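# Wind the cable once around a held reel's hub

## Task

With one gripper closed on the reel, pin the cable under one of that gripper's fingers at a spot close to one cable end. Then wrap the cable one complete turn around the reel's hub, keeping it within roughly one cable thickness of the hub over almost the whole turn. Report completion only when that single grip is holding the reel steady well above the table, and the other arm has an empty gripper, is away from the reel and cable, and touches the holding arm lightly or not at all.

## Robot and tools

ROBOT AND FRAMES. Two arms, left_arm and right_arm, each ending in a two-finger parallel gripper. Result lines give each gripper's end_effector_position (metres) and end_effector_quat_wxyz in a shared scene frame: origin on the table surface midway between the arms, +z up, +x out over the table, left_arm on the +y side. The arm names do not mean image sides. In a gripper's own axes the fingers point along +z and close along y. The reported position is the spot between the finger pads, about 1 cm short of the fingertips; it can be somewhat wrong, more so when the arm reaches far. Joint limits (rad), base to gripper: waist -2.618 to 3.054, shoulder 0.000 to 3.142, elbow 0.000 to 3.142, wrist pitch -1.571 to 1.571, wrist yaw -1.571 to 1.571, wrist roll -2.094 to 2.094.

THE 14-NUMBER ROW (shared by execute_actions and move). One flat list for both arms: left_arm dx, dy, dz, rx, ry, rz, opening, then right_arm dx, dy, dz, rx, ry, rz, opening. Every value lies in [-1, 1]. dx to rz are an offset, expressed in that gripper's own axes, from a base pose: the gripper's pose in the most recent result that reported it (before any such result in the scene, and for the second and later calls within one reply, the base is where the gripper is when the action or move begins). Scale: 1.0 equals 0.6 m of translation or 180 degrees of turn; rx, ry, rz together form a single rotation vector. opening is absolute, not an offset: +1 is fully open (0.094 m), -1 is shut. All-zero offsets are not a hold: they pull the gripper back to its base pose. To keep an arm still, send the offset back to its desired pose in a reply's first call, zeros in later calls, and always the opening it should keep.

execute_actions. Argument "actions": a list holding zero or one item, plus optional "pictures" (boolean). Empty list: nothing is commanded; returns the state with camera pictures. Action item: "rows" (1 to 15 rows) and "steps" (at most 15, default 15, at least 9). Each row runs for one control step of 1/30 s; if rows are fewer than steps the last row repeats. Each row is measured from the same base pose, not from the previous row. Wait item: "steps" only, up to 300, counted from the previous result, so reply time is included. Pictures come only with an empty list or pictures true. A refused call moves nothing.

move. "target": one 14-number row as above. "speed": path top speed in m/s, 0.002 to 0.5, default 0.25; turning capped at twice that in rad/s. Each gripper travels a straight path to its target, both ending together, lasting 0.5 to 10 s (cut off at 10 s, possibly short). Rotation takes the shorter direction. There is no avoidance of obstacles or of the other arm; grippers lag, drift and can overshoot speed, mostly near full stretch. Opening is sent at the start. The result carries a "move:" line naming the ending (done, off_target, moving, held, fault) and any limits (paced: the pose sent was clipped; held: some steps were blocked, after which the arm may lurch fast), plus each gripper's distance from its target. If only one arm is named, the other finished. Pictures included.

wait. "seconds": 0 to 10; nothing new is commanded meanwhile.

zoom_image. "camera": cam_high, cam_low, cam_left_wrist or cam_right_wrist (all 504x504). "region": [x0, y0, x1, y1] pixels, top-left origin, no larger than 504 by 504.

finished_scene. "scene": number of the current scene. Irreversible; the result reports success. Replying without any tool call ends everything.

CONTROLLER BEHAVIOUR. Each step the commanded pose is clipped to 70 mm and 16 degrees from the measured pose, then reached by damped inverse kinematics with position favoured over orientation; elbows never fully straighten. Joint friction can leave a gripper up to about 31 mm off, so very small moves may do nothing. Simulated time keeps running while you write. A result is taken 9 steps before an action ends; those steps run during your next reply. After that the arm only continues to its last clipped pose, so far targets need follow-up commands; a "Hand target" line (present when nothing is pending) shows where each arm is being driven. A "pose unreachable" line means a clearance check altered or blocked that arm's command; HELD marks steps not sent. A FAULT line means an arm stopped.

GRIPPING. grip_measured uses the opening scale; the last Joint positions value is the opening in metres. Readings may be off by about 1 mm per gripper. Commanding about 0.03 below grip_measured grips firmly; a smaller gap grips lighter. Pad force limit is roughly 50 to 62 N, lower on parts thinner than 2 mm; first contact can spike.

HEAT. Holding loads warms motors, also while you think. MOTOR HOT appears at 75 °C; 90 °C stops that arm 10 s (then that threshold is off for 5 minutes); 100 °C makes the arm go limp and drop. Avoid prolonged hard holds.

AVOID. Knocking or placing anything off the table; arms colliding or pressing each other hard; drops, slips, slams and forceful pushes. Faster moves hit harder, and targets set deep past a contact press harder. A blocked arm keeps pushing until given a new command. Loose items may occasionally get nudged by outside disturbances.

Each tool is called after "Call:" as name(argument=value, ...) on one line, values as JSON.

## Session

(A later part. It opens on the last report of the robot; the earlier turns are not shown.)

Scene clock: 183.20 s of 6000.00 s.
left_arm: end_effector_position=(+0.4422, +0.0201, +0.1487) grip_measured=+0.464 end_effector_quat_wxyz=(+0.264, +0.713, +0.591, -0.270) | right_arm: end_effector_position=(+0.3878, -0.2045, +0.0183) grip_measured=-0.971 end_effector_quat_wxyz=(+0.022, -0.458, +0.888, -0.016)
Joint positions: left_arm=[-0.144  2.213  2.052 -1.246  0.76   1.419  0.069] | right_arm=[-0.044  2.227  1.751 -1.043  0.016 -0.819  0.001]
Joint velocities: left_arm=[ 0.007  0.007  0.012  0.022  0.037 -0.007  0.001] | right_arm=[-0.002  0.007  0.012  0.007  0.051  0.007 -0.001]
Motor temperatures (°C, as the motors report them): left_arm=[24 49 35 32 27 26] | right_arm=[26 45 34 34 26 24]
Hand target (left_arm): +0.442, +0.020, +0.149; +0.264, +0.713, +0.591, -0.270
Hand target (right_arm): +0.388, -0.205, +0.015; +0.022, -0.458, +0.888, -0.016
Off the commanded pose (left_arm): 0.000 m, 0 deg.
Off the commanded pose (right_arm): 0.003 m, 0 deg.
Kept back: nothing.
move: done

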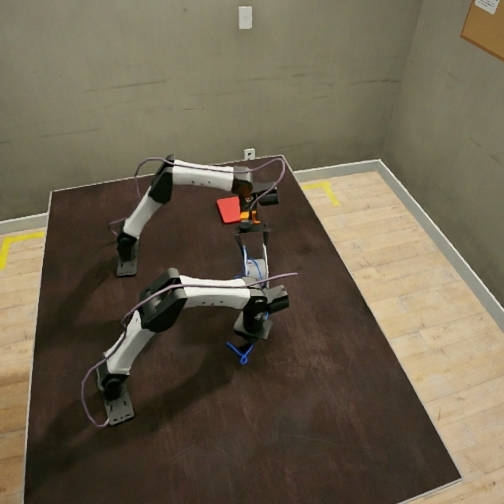

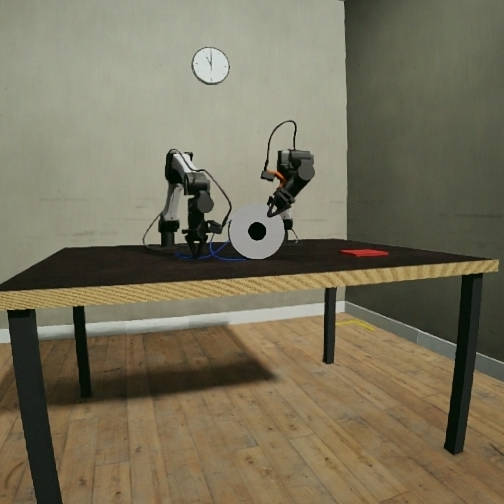

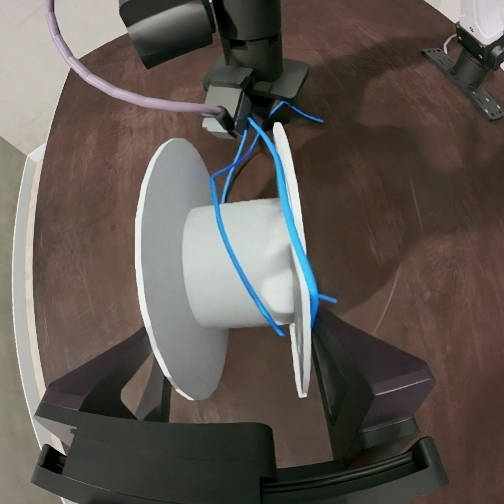

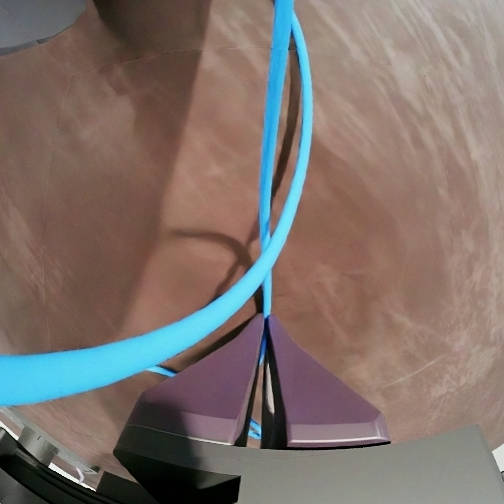

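Call:
move(target=[-0.09,0.01,-0.095,0,0,0,0.42, 0,0,-0.15,0,0,0,-1], speed=0.06)

Call:
move(target=[-0.09,0.01,-0.095,0,0,0,0.42, 0.16,-0.09,0,0,0,-0.1,-1], speed=0.06)

Call:
zoom_image(camera="cam_low", region=[120, 100, 340, 280])

Scene clock: 185.70 s of 6000.00 s.
left_arm: end_effector_position=(+0.4423, +0.0230, +0.2207) grip_measured=+0.464 end_effector_quat_wxyz=(+0.269, +0.713, +0.595, -0.254) | right_arm: end_effector_position=(+0.3797, -0.2056, +0.0944) grip_measured=-0.971 end_effector_quat_wxyz=(+0.007, -0.458, +0.889, -0.011)
Joint positions: left_arm=[-0.144  2.284  2.472 -1.563  0.738  1.403  0.069] | right_arm=[-0.044  2.193  2.002 -1.359  0.016 -0.819  0.001]
Joint velocities: left_arm=[ 0.007 -0.007 -0.012  0.007  0.125 -0.051 -0.   ] | right_arm=[ 0.002  0.007  0.007  0.007  0.037  0.007 -0.   ]
Motor temperatures (°C, as the motors report them): left_arm=[24 50 35 31 27 26] | right_arm=[26 46 34 34 26 24]
Hand target (left_arm): +0.443, +0.021, +0.227; +0.278, +0.708, +0.594, -0.263
Hand target (right_arm): +0.383, -0.203, +0.108; +0.022, -0.458, +0.888, -0.016
Off the commanded pose (left_arm): 0.007 m, 2 deg.
Off the commanded pose (right_arm): 0.014 m, 2 deg.
joint sent to its limit (left arm) — the command would take joint 4 (wrist pitch) past its lower limit, so that joint was sent only as far as its limit.
Kept back: nothing.
move: off_target (right_arm)

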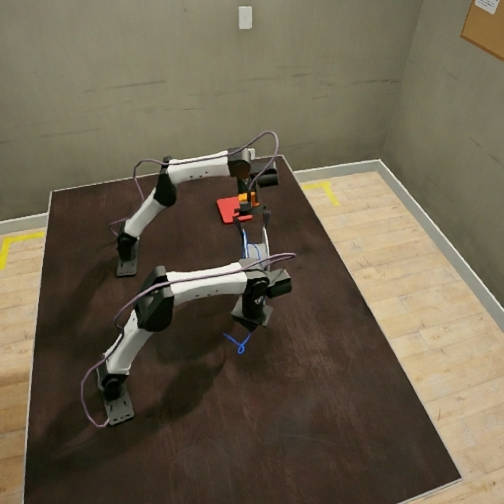

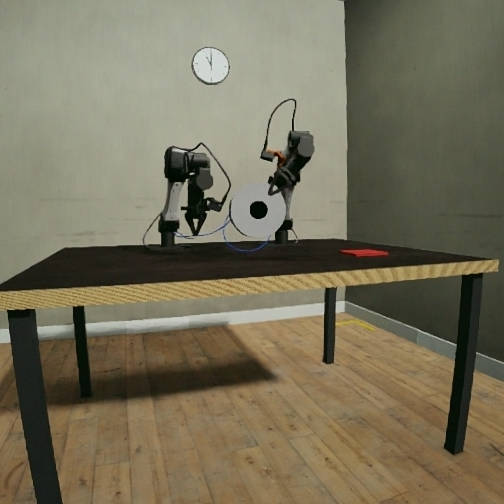

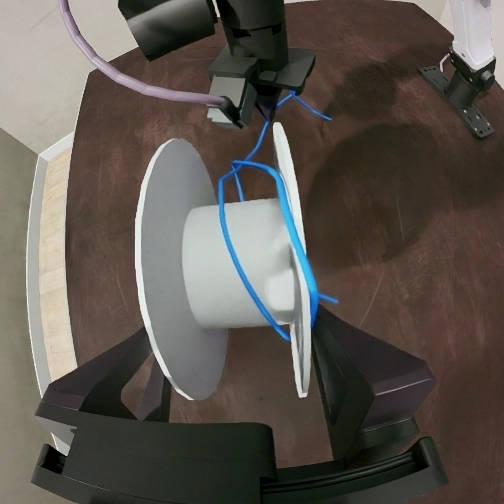

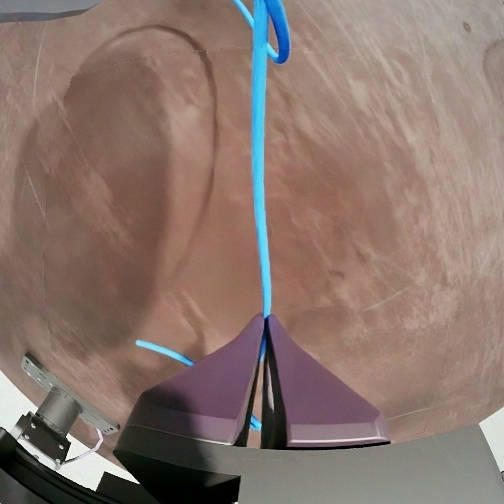

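Scene clock: 188.73 s of 6000.00 s.
left_arm: end_effector_position=(+0.4451, +0.0238, +0.2766) grip_measured=+0.464 end_effector_quat_wxyz=(+0.318, +0.687, +0.614, -0.224) | right_arm: end_effector_position=(+0.3709, -0.3129, +0.0955) grip_measured=-0.971 end_effector_quat_wxyz=(+0.002, -0.591, +0.806, -0.013)
Joint positions: left_arm=[-0.144  2.239  2.61  -1.57   0.726  1.267  0.069] | right_arm=[-0.296  2.15   1.936 -1.336  0.016 -1.384  0.001]
Joint velocities: left_arm=[-0.007 -0.012 -0.002 -0.007 -0.051 -0.051  0.   ] | right_arm=[-0.017  0.002  0.007 -0.007 -0.007 -0.066  0.   ]
Motor temperatures (°C, as the motors report them): left_arm=[24 51 36 31 27 26] | right_arm=[26 47 34 34 26 24]
Hand target (left_arm): +0.440, +0.023, +0.298; +0.342, +0.683, +0.604, -0.227
Hand target (right_arm): +0.367, -0.316, +0.096; +0.004, -0.592, +0.806, -0.014
Off the commanded pose (left_arm): 0.023 m, 8 deg.
Off the commanded pose (right_arm): 0.004 m, 0 deg.
joint sent to its limit (left arm) — the command would take joint 4 (wrist pitch) past its lower limit, so that joint was sent only as far as its limit.
Kept back: nothing.
move: off_target (left_arm)

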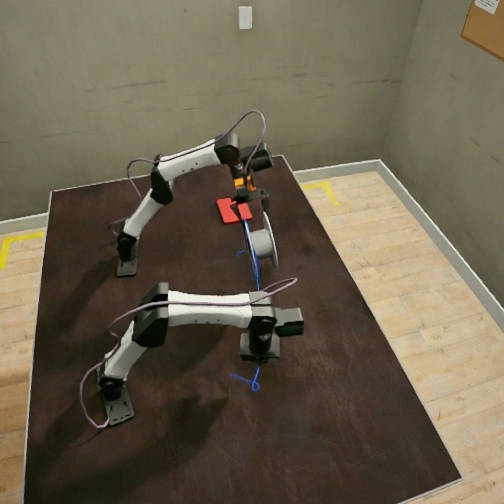

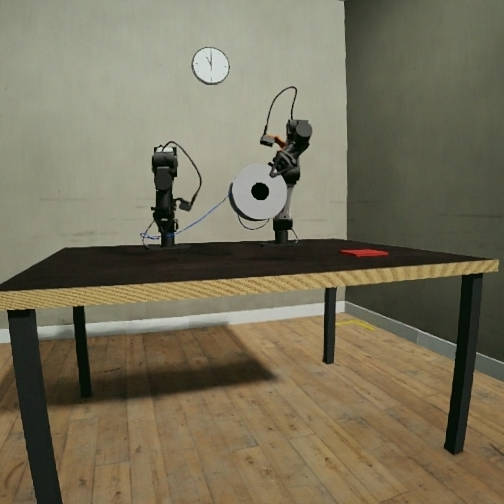

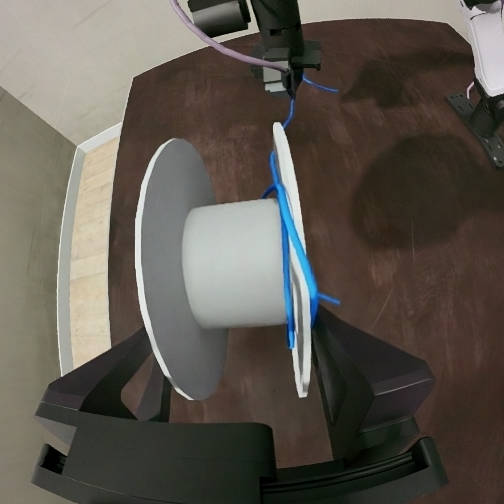

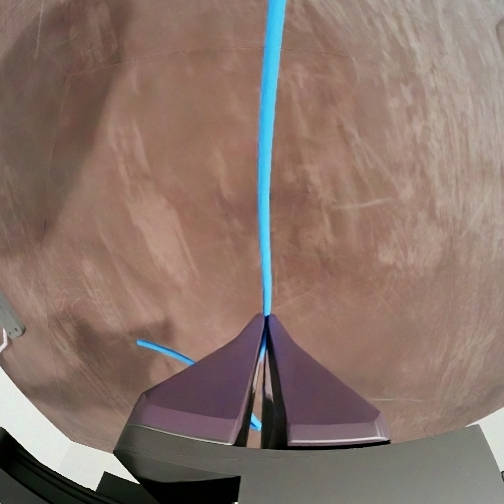

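Region (120, 100, 340, 280) of cam_low's 504x504 image, scaled by 2.291, with more detail than that image has; it fills the top 412 rows of this view, and the rest is white.

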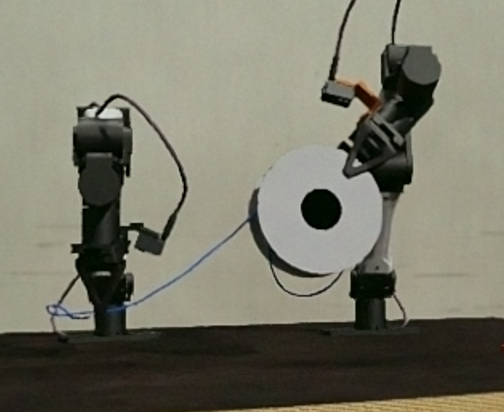

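Call:
move(target=[0,0,0,0,0,0,0.42, 0.145,-0.15,0,0,0,-0.08,-1], speed=0.06)

Call:
zoom_image(camera="cam_high", region=[180, 150, 340, 350])

Scene clock: 191.50 s of 6000.00 s.
left_arm: end_effector_position=(+0.4465, +0.0260, +0.2746) grip_measured=+0.464 end_effector_quat_wxyz=(+0.314, +0.688, +0.618, -0.217) | right_arm: end_effector_position=(+0.4269, -0.4200, +0.0981) grip_measured=-0.971 end_effector_quat_wxyz=(+0.016, -0.686, +0.726, -0.046)
Joint positions: left_arm=[-0.144  2.239  2.61  -1.57   0.707  1.266  0.069] | right_arm=[-0.497  2.544  2.63  -1.56   0.016 -1.834  0.001]
Joint velocities: left_arm=[-0.007 -0.002 -0.007 -0.037 -0.095 -0.007  0.001] | right_arm=[ 0.002 -0.002  0.017 -0.022  0.022 -0.022 -0.   ]
Motor temperatures (°C, as the motors report them): left_arm=[24 51 35 32 27 26] | right_arm=[26 47 35 33 26 24]
Hand target (left_arm): +0.445, +0.024, +0.277; +0.318, +0.687, +0.614, -0.224
Hand target (right_arm): +0.428, -0.424, +0.098; -0.017, +0.687, -0.725, +0.047
Off the commanded pose (left_arm): 0.003 m, 1 deg.
Off the commanded pose (right_arm): 0.005 m, 4 deg.
joint sent to its limit (right arm) — the command would take joint 4 (wrist pitch) past its lower limit, so that joint was sent only as far as its limit.
Kept back: nothing.
move: off_target (right_arm)

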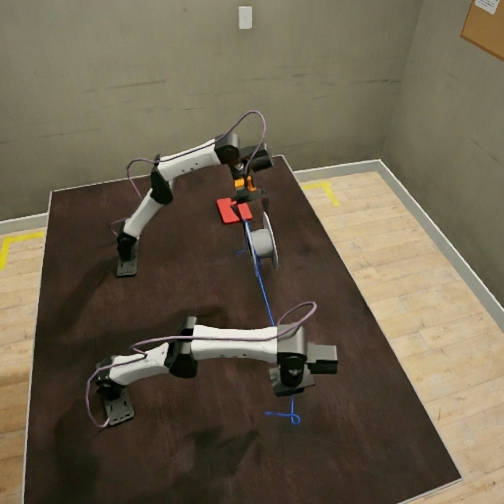

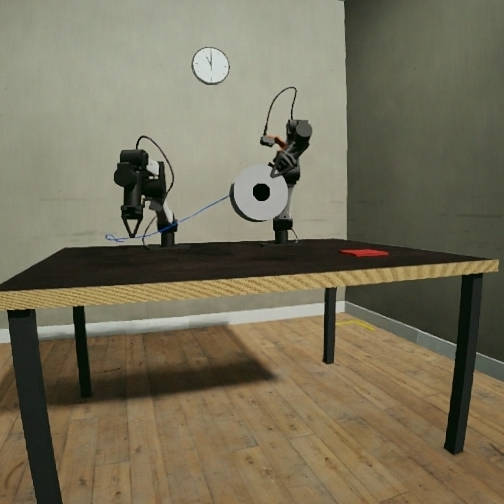

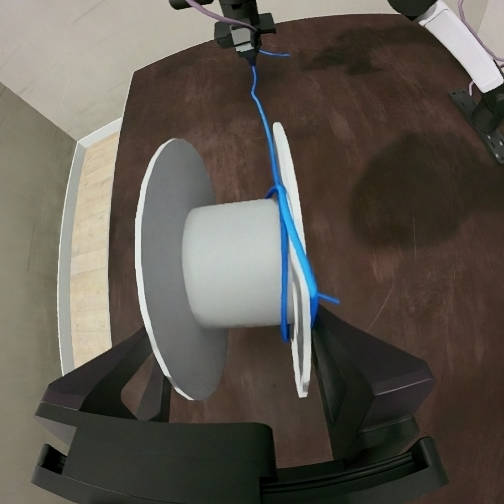

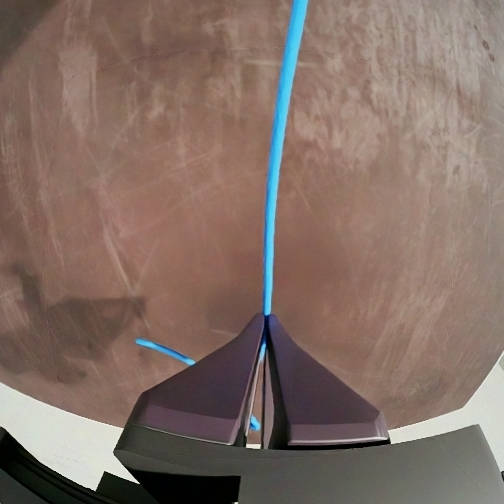

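Region (180, 150, 340, 350) of cam_high's 504x504 image, scaled by 2.520, with more detail than that image has; it fills the left 403 columns of this view, and the rest is white.

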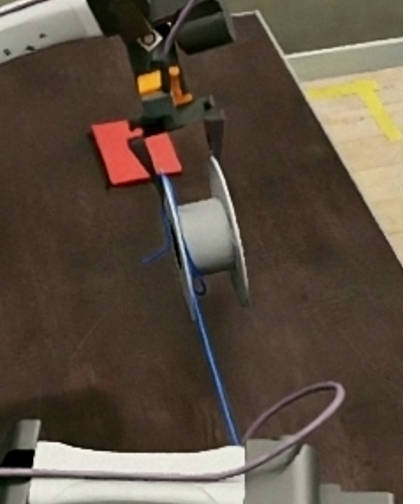

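Call:
move(target=[0,0,-0.11,0,0,0,0.42, 0,0,0,0,0,0,-1], speed=0.04)

Call:
zoom_image(camera="cam_high", region=[180, 130, 340, 330])

Scene clock: 193.83 s of 6000.00 s.
left_arm: end_effector_position=(+0.4469, +0.0723, +0.3157) grip_measured=+0.464 end_effector_quat_wxyz=(+0.361, +0.664, +0.629, -0.183) | right_arm: end_effector_position=(+0.4269, -0.4200, +0.0981) grip_measured=-0.971 end_effector_quat_wxyz=(+0.015, -0.687, +0.725, -0.046)
Joint positions: left_arm=[-0.039  2.132  2.585 -1.573  0.726  1.285  0.069] | right_arm=[-0.497  2.544  2.63  -1.561  0.016 -1.837  0.001]
Joint velocities: left_arm=[ 0.002 -0.012 -0.032 -0.037 -0.051 -0.051  0.   ] | right_arm=[ 0.007 -0.007 -0.012  0.007  0.007 -0.022 -0.001]
Motor temperatures (°C, as the motors report them): left_arm=[24 51 35 32 27 26] | right_arm=[26 47 35 33 26 24]
Hand target (left_arm): +0.440, +0.072, +0.321; +0.366, +0.664, +0.622, -0.195
Hand target (right_arm): +0.427, -0.420, +0.098; -0.016, +0.686, -0.726, +0.046
Off the commanded pose (left_arm): 0.008 m, 7 deg.
Off the commanded pose (right_arm): 0.000 m, 0 deg.
joint sent to its limit (left arm) — the command would take joint 4 (wrist pitch) past its lower limit, so that joint was sent only as far as its limit.
Kept back: nothing.
move: off_target (left_arm)

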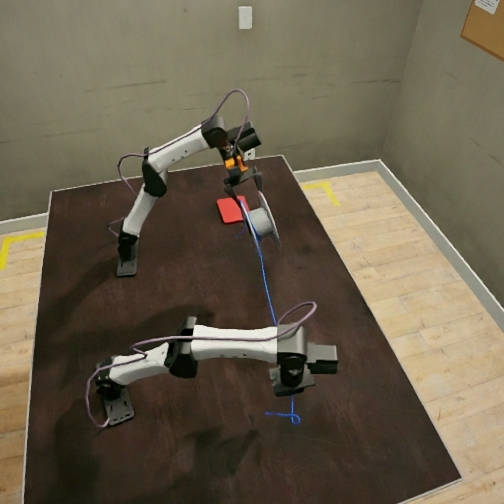

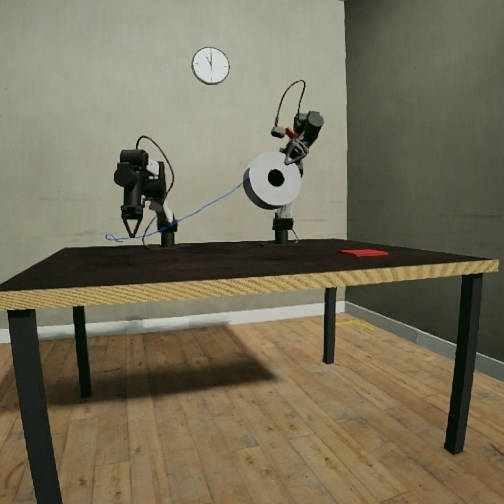

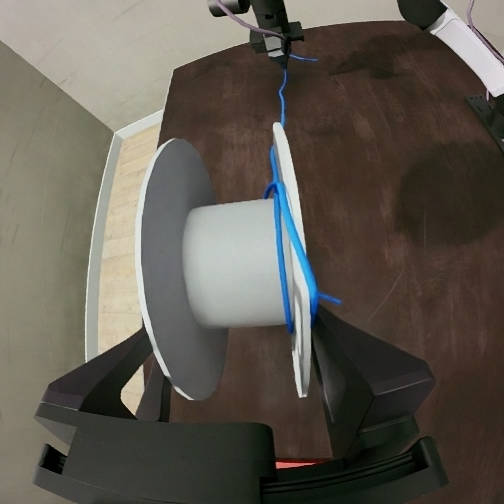

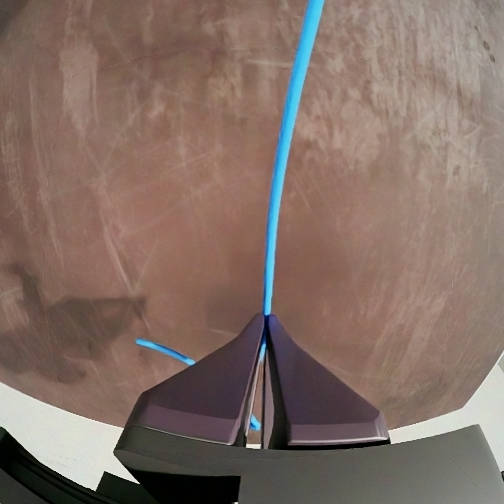

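Region (180, 130, 340, 330) of cam_high's 504x504 image, scaled by 2.520, with more detail than that image has; it fills the left 403 columns of this view, and the rest is white.

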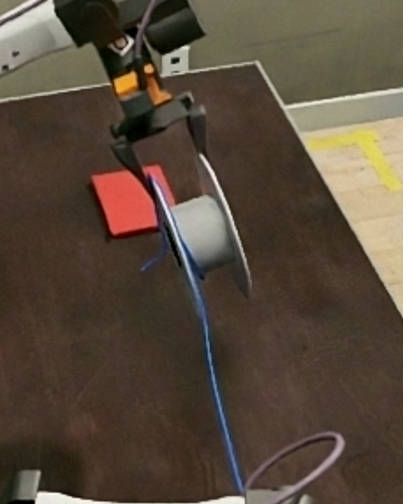

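Call:
move(target=[-0.05,-0.07,-0.03,0,-0.2,0,0.42, 0,0,0,0,0,0,-1], speed=0.06)

Call:
zoom_image(camera="cam_high", region=[180, 110, 340, 310])

Scene clock: 199.97 s of 6000.00 s.
left_arm: end_effector_position=(+0.4044, +0.0606, +0.3281) grip_measured=+0.464 end_effector_quat_wxyz=(+0.521, +0.580, +0.502, -0.374) | right_arm: end_effector_position=(+0.4269, -0.4200, +0.0981) grip_measured=-0.971 end_effector_quat_wxyz=(+0.015, -0.687, +0.725, -0.046)
Joint positions: left_arm=[ 0.046  1.724  1.634 -0.717  1.323  1.025  0.069] | right_arm=[-0.497  2.544  2.63  -1.561  0.016 -1.837  0.001]
Joint velocities: left_arm=[-0.022 -0.042 -0.027  0.154  0.022 -0.139  0.   ] | right_arm=[-0.012  0.002 -0.007 -0.11  -0.037  0.007  0.   ]
Motor temperatures (°C, as the motors report them): left_arm=[24 52 35 32 27 26] | right_arm=[26 49 35 33 26 24]
Hand target (left_arm): +0.398, +0.062, +0.337; +0.533, +0.579, +0.485, -0.381
Hand target (right_arm): +0.427, -0.420, +0.098; -0.015, +0.687, -0.725, +0.046
Off the commanded pose (left_arm): 0.012 m, 3 deg.
Off the commanded pose (right_arm): 0.000 m, 0 deg.
Kept back: nothing.
move: off_target (left_arm)

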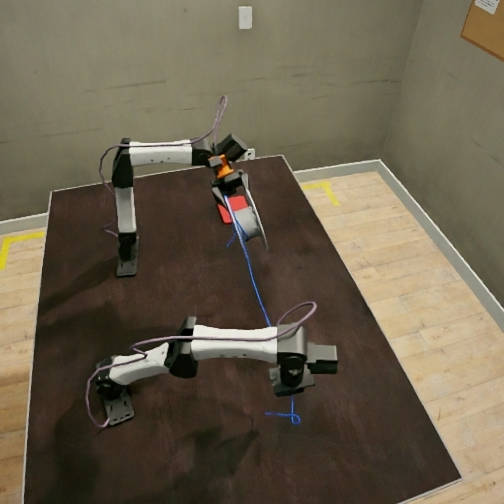

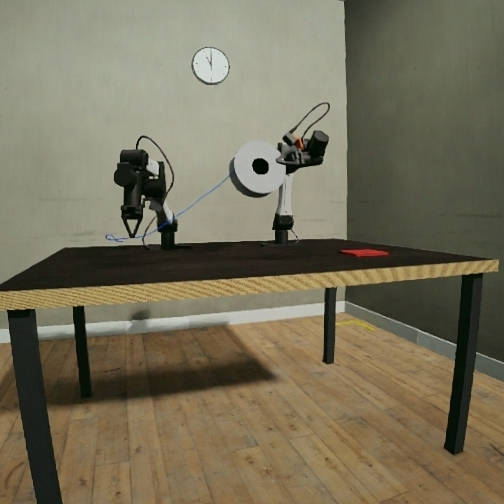

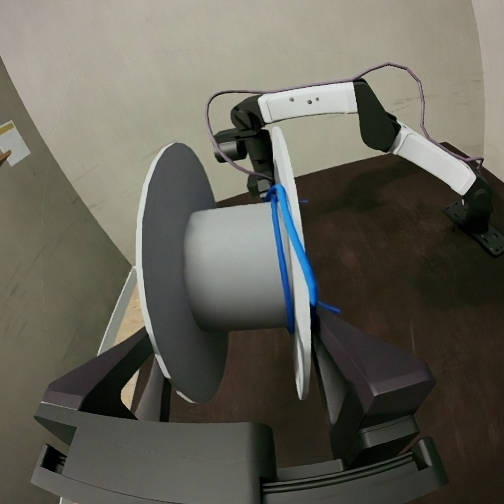

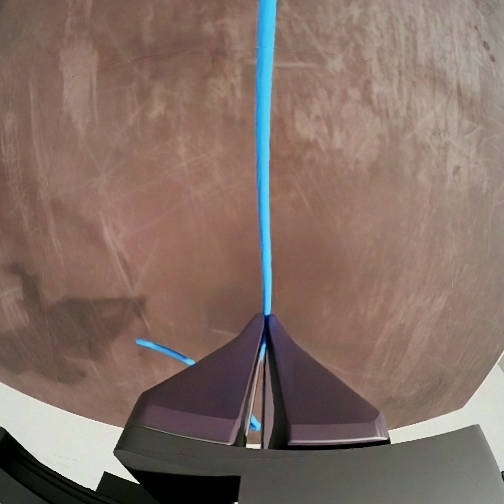

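Region (180, 110, 340, 310) of cam_high's 504x504 image, scaled by 2.520, with more detail than that image has; it fills the left 403 columns of this view, and the rest is white.

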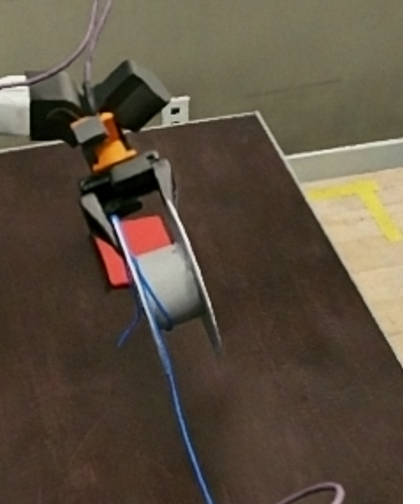

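Call:
move(target=[-0.15,0.03,-0.03,0,0,-0.07,0.42, 0,0,0,0,0,0,-1], speed=0.04)

Call:
zoom_image(camera="cam_high", region=[180, 90, 340, 290])

Scene clock: 203.53 s of 6000.00 s.
left_arm: end_effector_position=(+0.4044, +0.0627, +0.4060) grip_measured=+0.462 end_effector_quat_wxyz=(+0.468, +0.515, +0.587, -0.413) | right_arm: end_effector_position=(+0.4280, -0.4107, +0.0980) grip_measured=-0.971 end_effector_quat_wxyz=(+0.031, -0.690, +0.723, -0.033)
Joint positions: left_arm=[ 0.045  1.832  2.132 -1.122  1.265  0.797  0.069] | right_arm=[-0.492  2.544  2.63  -1.568 -0.023 -1.837  0.001]
Joint velocities: left_arm=[-0.002 -0.002  0.066 -0.095  0.066 -0.037 -0.001] | right_arm=[-0.007 -0.012 -0.002 -0.051 -0.007  0.022 -0.001]
Motor temperatures (°C, as the motors report them): left_arm=[24 51 35 32 27 26] | right_arm=[26 49 35 32 26 24]
Hand target (left_arm): +0.399, +0.062, +0.421; +0.479, +0.519, +0.564, -0.428
Hand target (right_arm): +0.427, -0.420, +0.098; -0.016, +0.687, -0.725, +0.046
Off the commanded pose (left_arm): 0.016 m, 4 deg.
Off the commanded pose (right_arm): 0.009 m, 2 deg.
Kept back: nothing.
move: off_target (left_arm)

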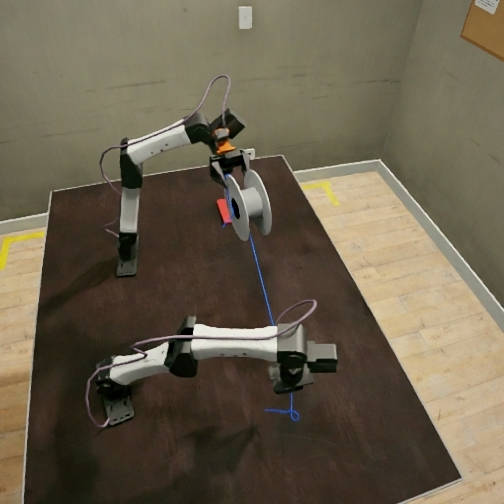

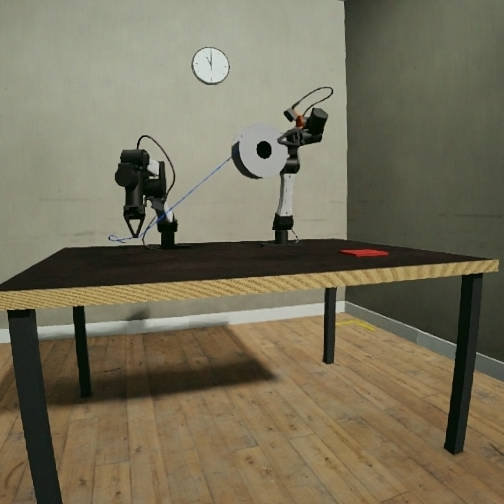

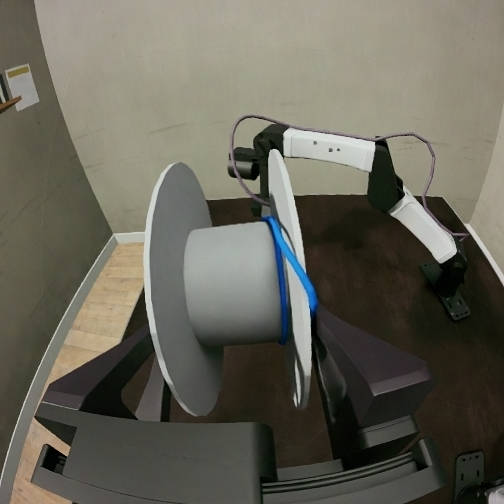

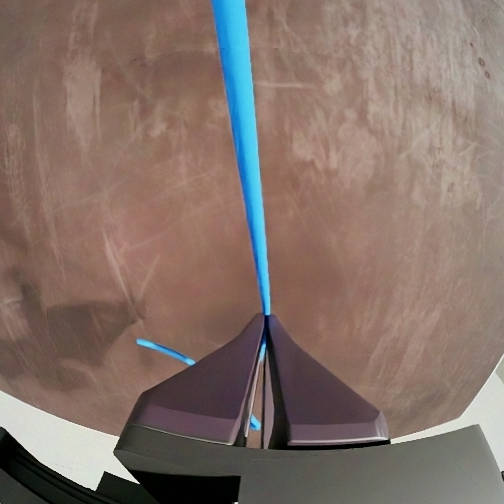

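Region (180, 90, 340, 290) of cam_high's 504x504 image, scaled by 2.520, with more detail than that image has; it fills the left 403 columns of this view, and the rest is white.

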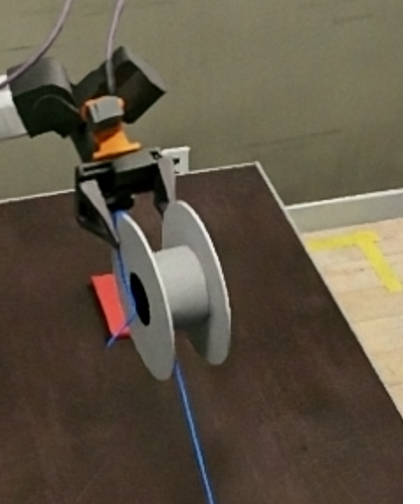

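Taut (reel pivoted a little). Bring the tail back, release it, and withdraw.

Call:
move(target=[0,0,0,0,-0.2,0,0.42, -0.3,0,0.06,0,0,0,-1], speed=0.1)

Call:
move(target=[0,0,0,0,0,0,0.42, 0,0,0,0,0,0,0])

Call:
move(target=[0,0,0,0,0,0,0.42, 0.2,0.25,-0.15,0,0,0,0], speed=0.15)

Call:
zoom_image(camera="cam_high", region=[170, 80, 350, 300])

Scene clock: 207.67 s of 6000.00 s.
left_arm: end_effector_position=(+0.4020, +0.0625, +0.4080) grip_measured=+0.462 end_effector_quat_wxyz=(+0.617, +0.380, +0.438, -0.533) | right_arm: end_effector_position=(+0.4443, -0.2315, +0.0683) grip_measured=-0.971 end_effector_quat_wxyz=(+0.039, -0.690, +0.722, -0.032)
Joint positions: left_arm=[ 0.027  1.762  1.192  1.531  1.159 -0.918  0.069] | right_arm=[-0.12   2.413  2.266 -1.323 -0.003 -1.468  0.001]
Joint velocities: left_arm=[-0.017 -0.007  0.012  0.051  0.022 -0.022 -0.   ] | right_arm=[ 0.007 -0.007 -0.002  0.007 -0.007  0.022  0.   ]
Motor temperatures (°C, as the motors report them): left_arm=[24 51 35 33 27 26] | right_arm=[26 50 35 32 26 24]
Hand target (left_arm): +0.405, +0.063, +0.406; +0.625, +0.362, +0.434, -0.538
Hand target (right_arm): +0.442, -0.230, +0.063; -0.033, +0.689, -0.723, +0.031
Off the commanded pose (left_arm): 0.003 m, 4 deg.
Off the commanded pose (right_arm): 0.008 m, 1 deg.
joint sent to its limit (left arm) — the command would take joint 4 (wrist pitch) past its upper limit, so that joint was sent only as far as its limit.
Kept back: nothing.
move: off_target (left_arm)

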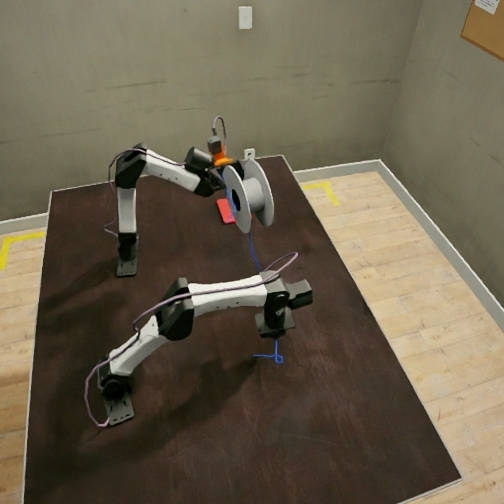

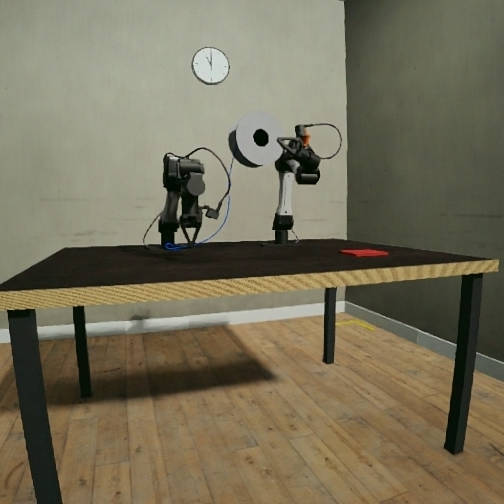

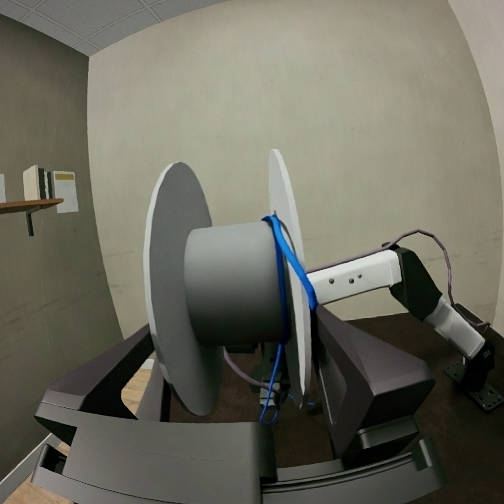

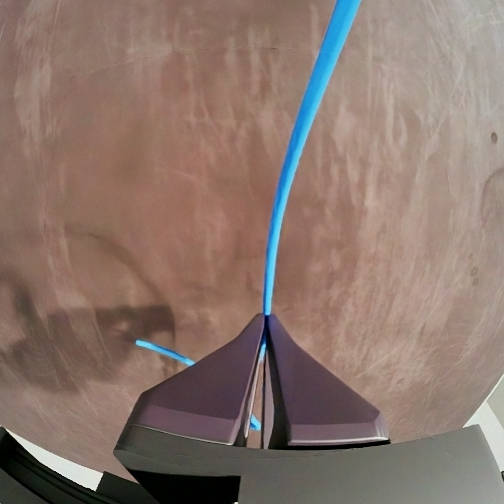

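Scene clock: 208.17 s of 6000.00 s.
left_arm: end_effector_position=(+0.3991, +0.0608, +0.4041) grip_measured=+0.462 end_effector_quat_wxyz=(+0.608, +0.392, +0.440, -0.532) | right_arm: end_effector_position=(+0.4443, -0.2315, +0.0683) grip_measured=-0.002 end_effector_quat_wxyz=(+0.039, -0.690, +0.722, -0.032)
Joint positions: left_arm=[ 0.027  1.762  1.192  1.531  1.189 -0.918  0.069] | right_arm=[-0.12   2.413  2.266 -1.323 -0.003 -1.468  0.047]
Joint velocities: left_arm=[ 0.002 -0.002  0.007 -0.022  0.022 -0.007  0.   ] | right_arm=[-0.017 -0.007 -0.002 -0.022  0.051 -0.081 -0.002]
Motor temperatures (°C, as the motors report them): left_arm=[24 50 35 33 27 26] | right_arm=[26 50 35 32 26 24]
Hand target (left_arm): +0.402, +0.063, +0.408; +0.617, +0.380, +0.438, -0.533
Hand target (right_arm): +0.444, -0.232, +0.068; -0.039, +0.690, -0.722, +0.032
Off the commanded pose (left_arm): 0.005 m, 2 deg.
Off the commanded pose (right_arm): 0.000 m, 0 deg.
Kept back: nothing.
move: done

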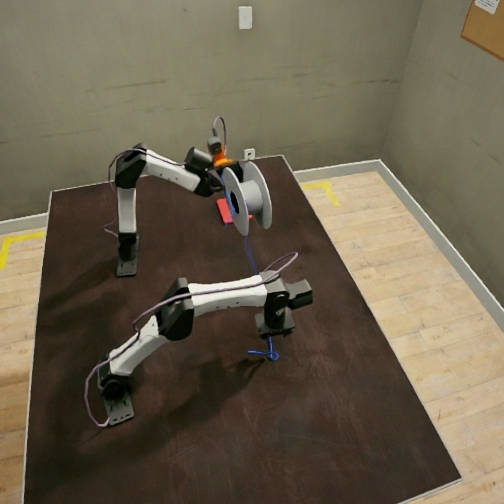

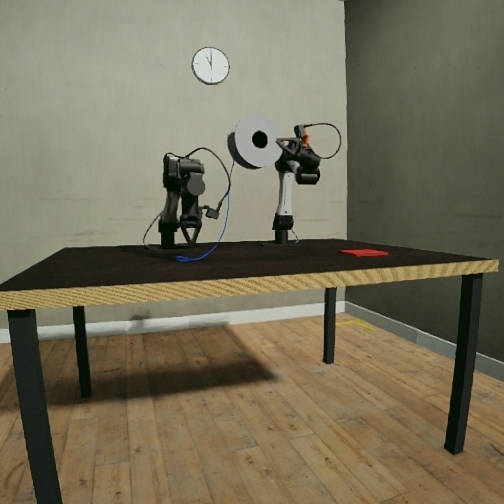

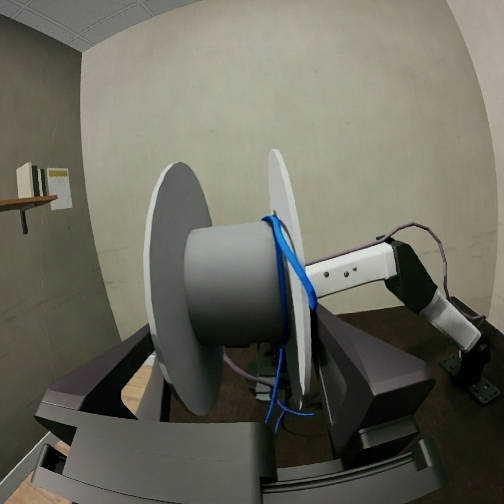

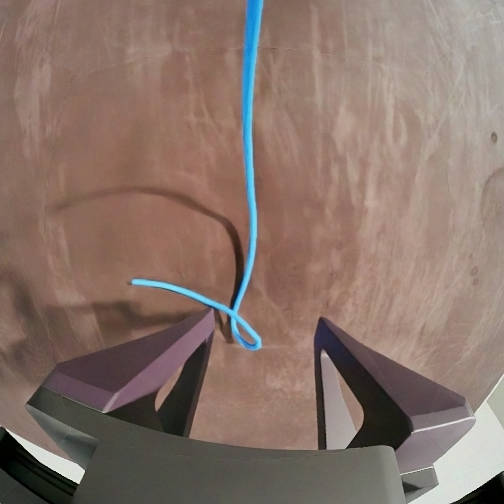

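Scene clock: 210.07 s of 6000.00 s.
left_arm: end_effector_position=(+0.3960, +0.0591, +0.3999) grip_measured=+0.462 end_effector_quat_wxyz=(+0.598, +0.404, +0.443, -0.531) | right_arm: end_effector_position=(+0.2900, -0.3456, +0.1475) grip_measured=-0.001 end_effector_quat_wxyz=(+0.041, -0.688, +0.723, -0.046)
Joint positions: left_arm=[ 0.027  1.762  1.192  1.531  1.221 -0.918  0.069] | right_arm=[-0.436  1.75   1.582 -1.282 -0.022 -1.779  0.047]
Joint velocities: left_arm=[-0.007  0.012 -0.002  0.022 -0.007 -0.051 -0.001] | right_arm=[ 0.002  0.002  0.007 -0.007  0.007 -0.066  0.   ]
Motor temperatures (°C, as the motors report them): left_arm=[24 50 35 33 27 26] | right_arm=[26 50 35 32 26 24]
Hand target (left_arm): +0.399, +0.061, +0.404; +0.608, +0.392, +0.440, -0.532
Hand target (right_arm): +0.281, -0.344, +0.144; -0.037, +0.690, -0.722, +0.034
Off the commanded pose (left_arm): 0.005 m, 2 deg.
Off the commanded pose (right_arm): 0.011 m, 2 deg.
Kept back: nothing.
move: off_target (right_arm)

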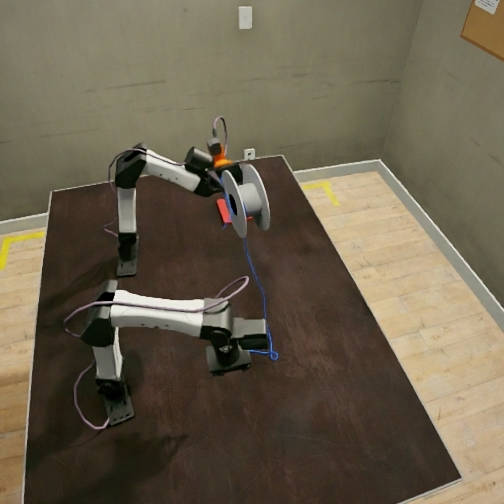

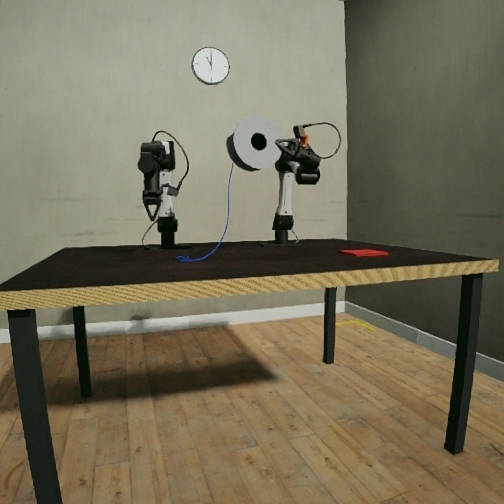

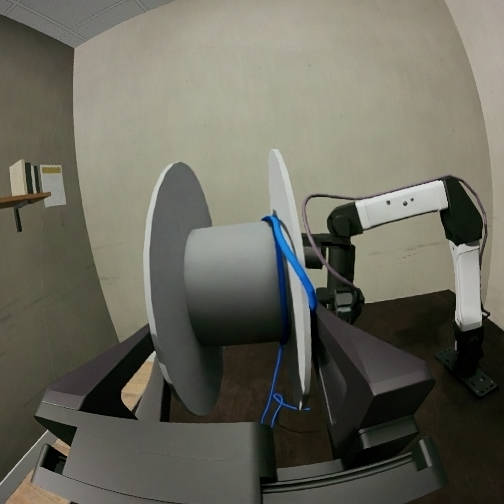

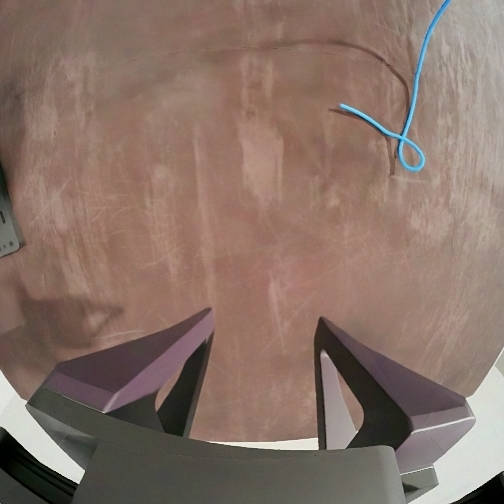

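Region (170, 80, 350, 300) of cam_high's 504x504 image, scaled by 2.291, with more detail than that image has; it fills the left 412 columns of this view, and the rest is white.

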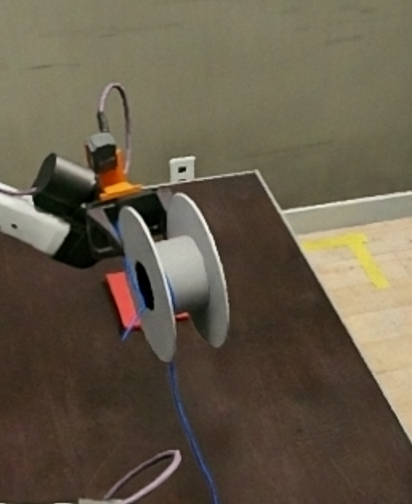

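Call:
finished_scene(scene=2)

The scene is finished: the task was done.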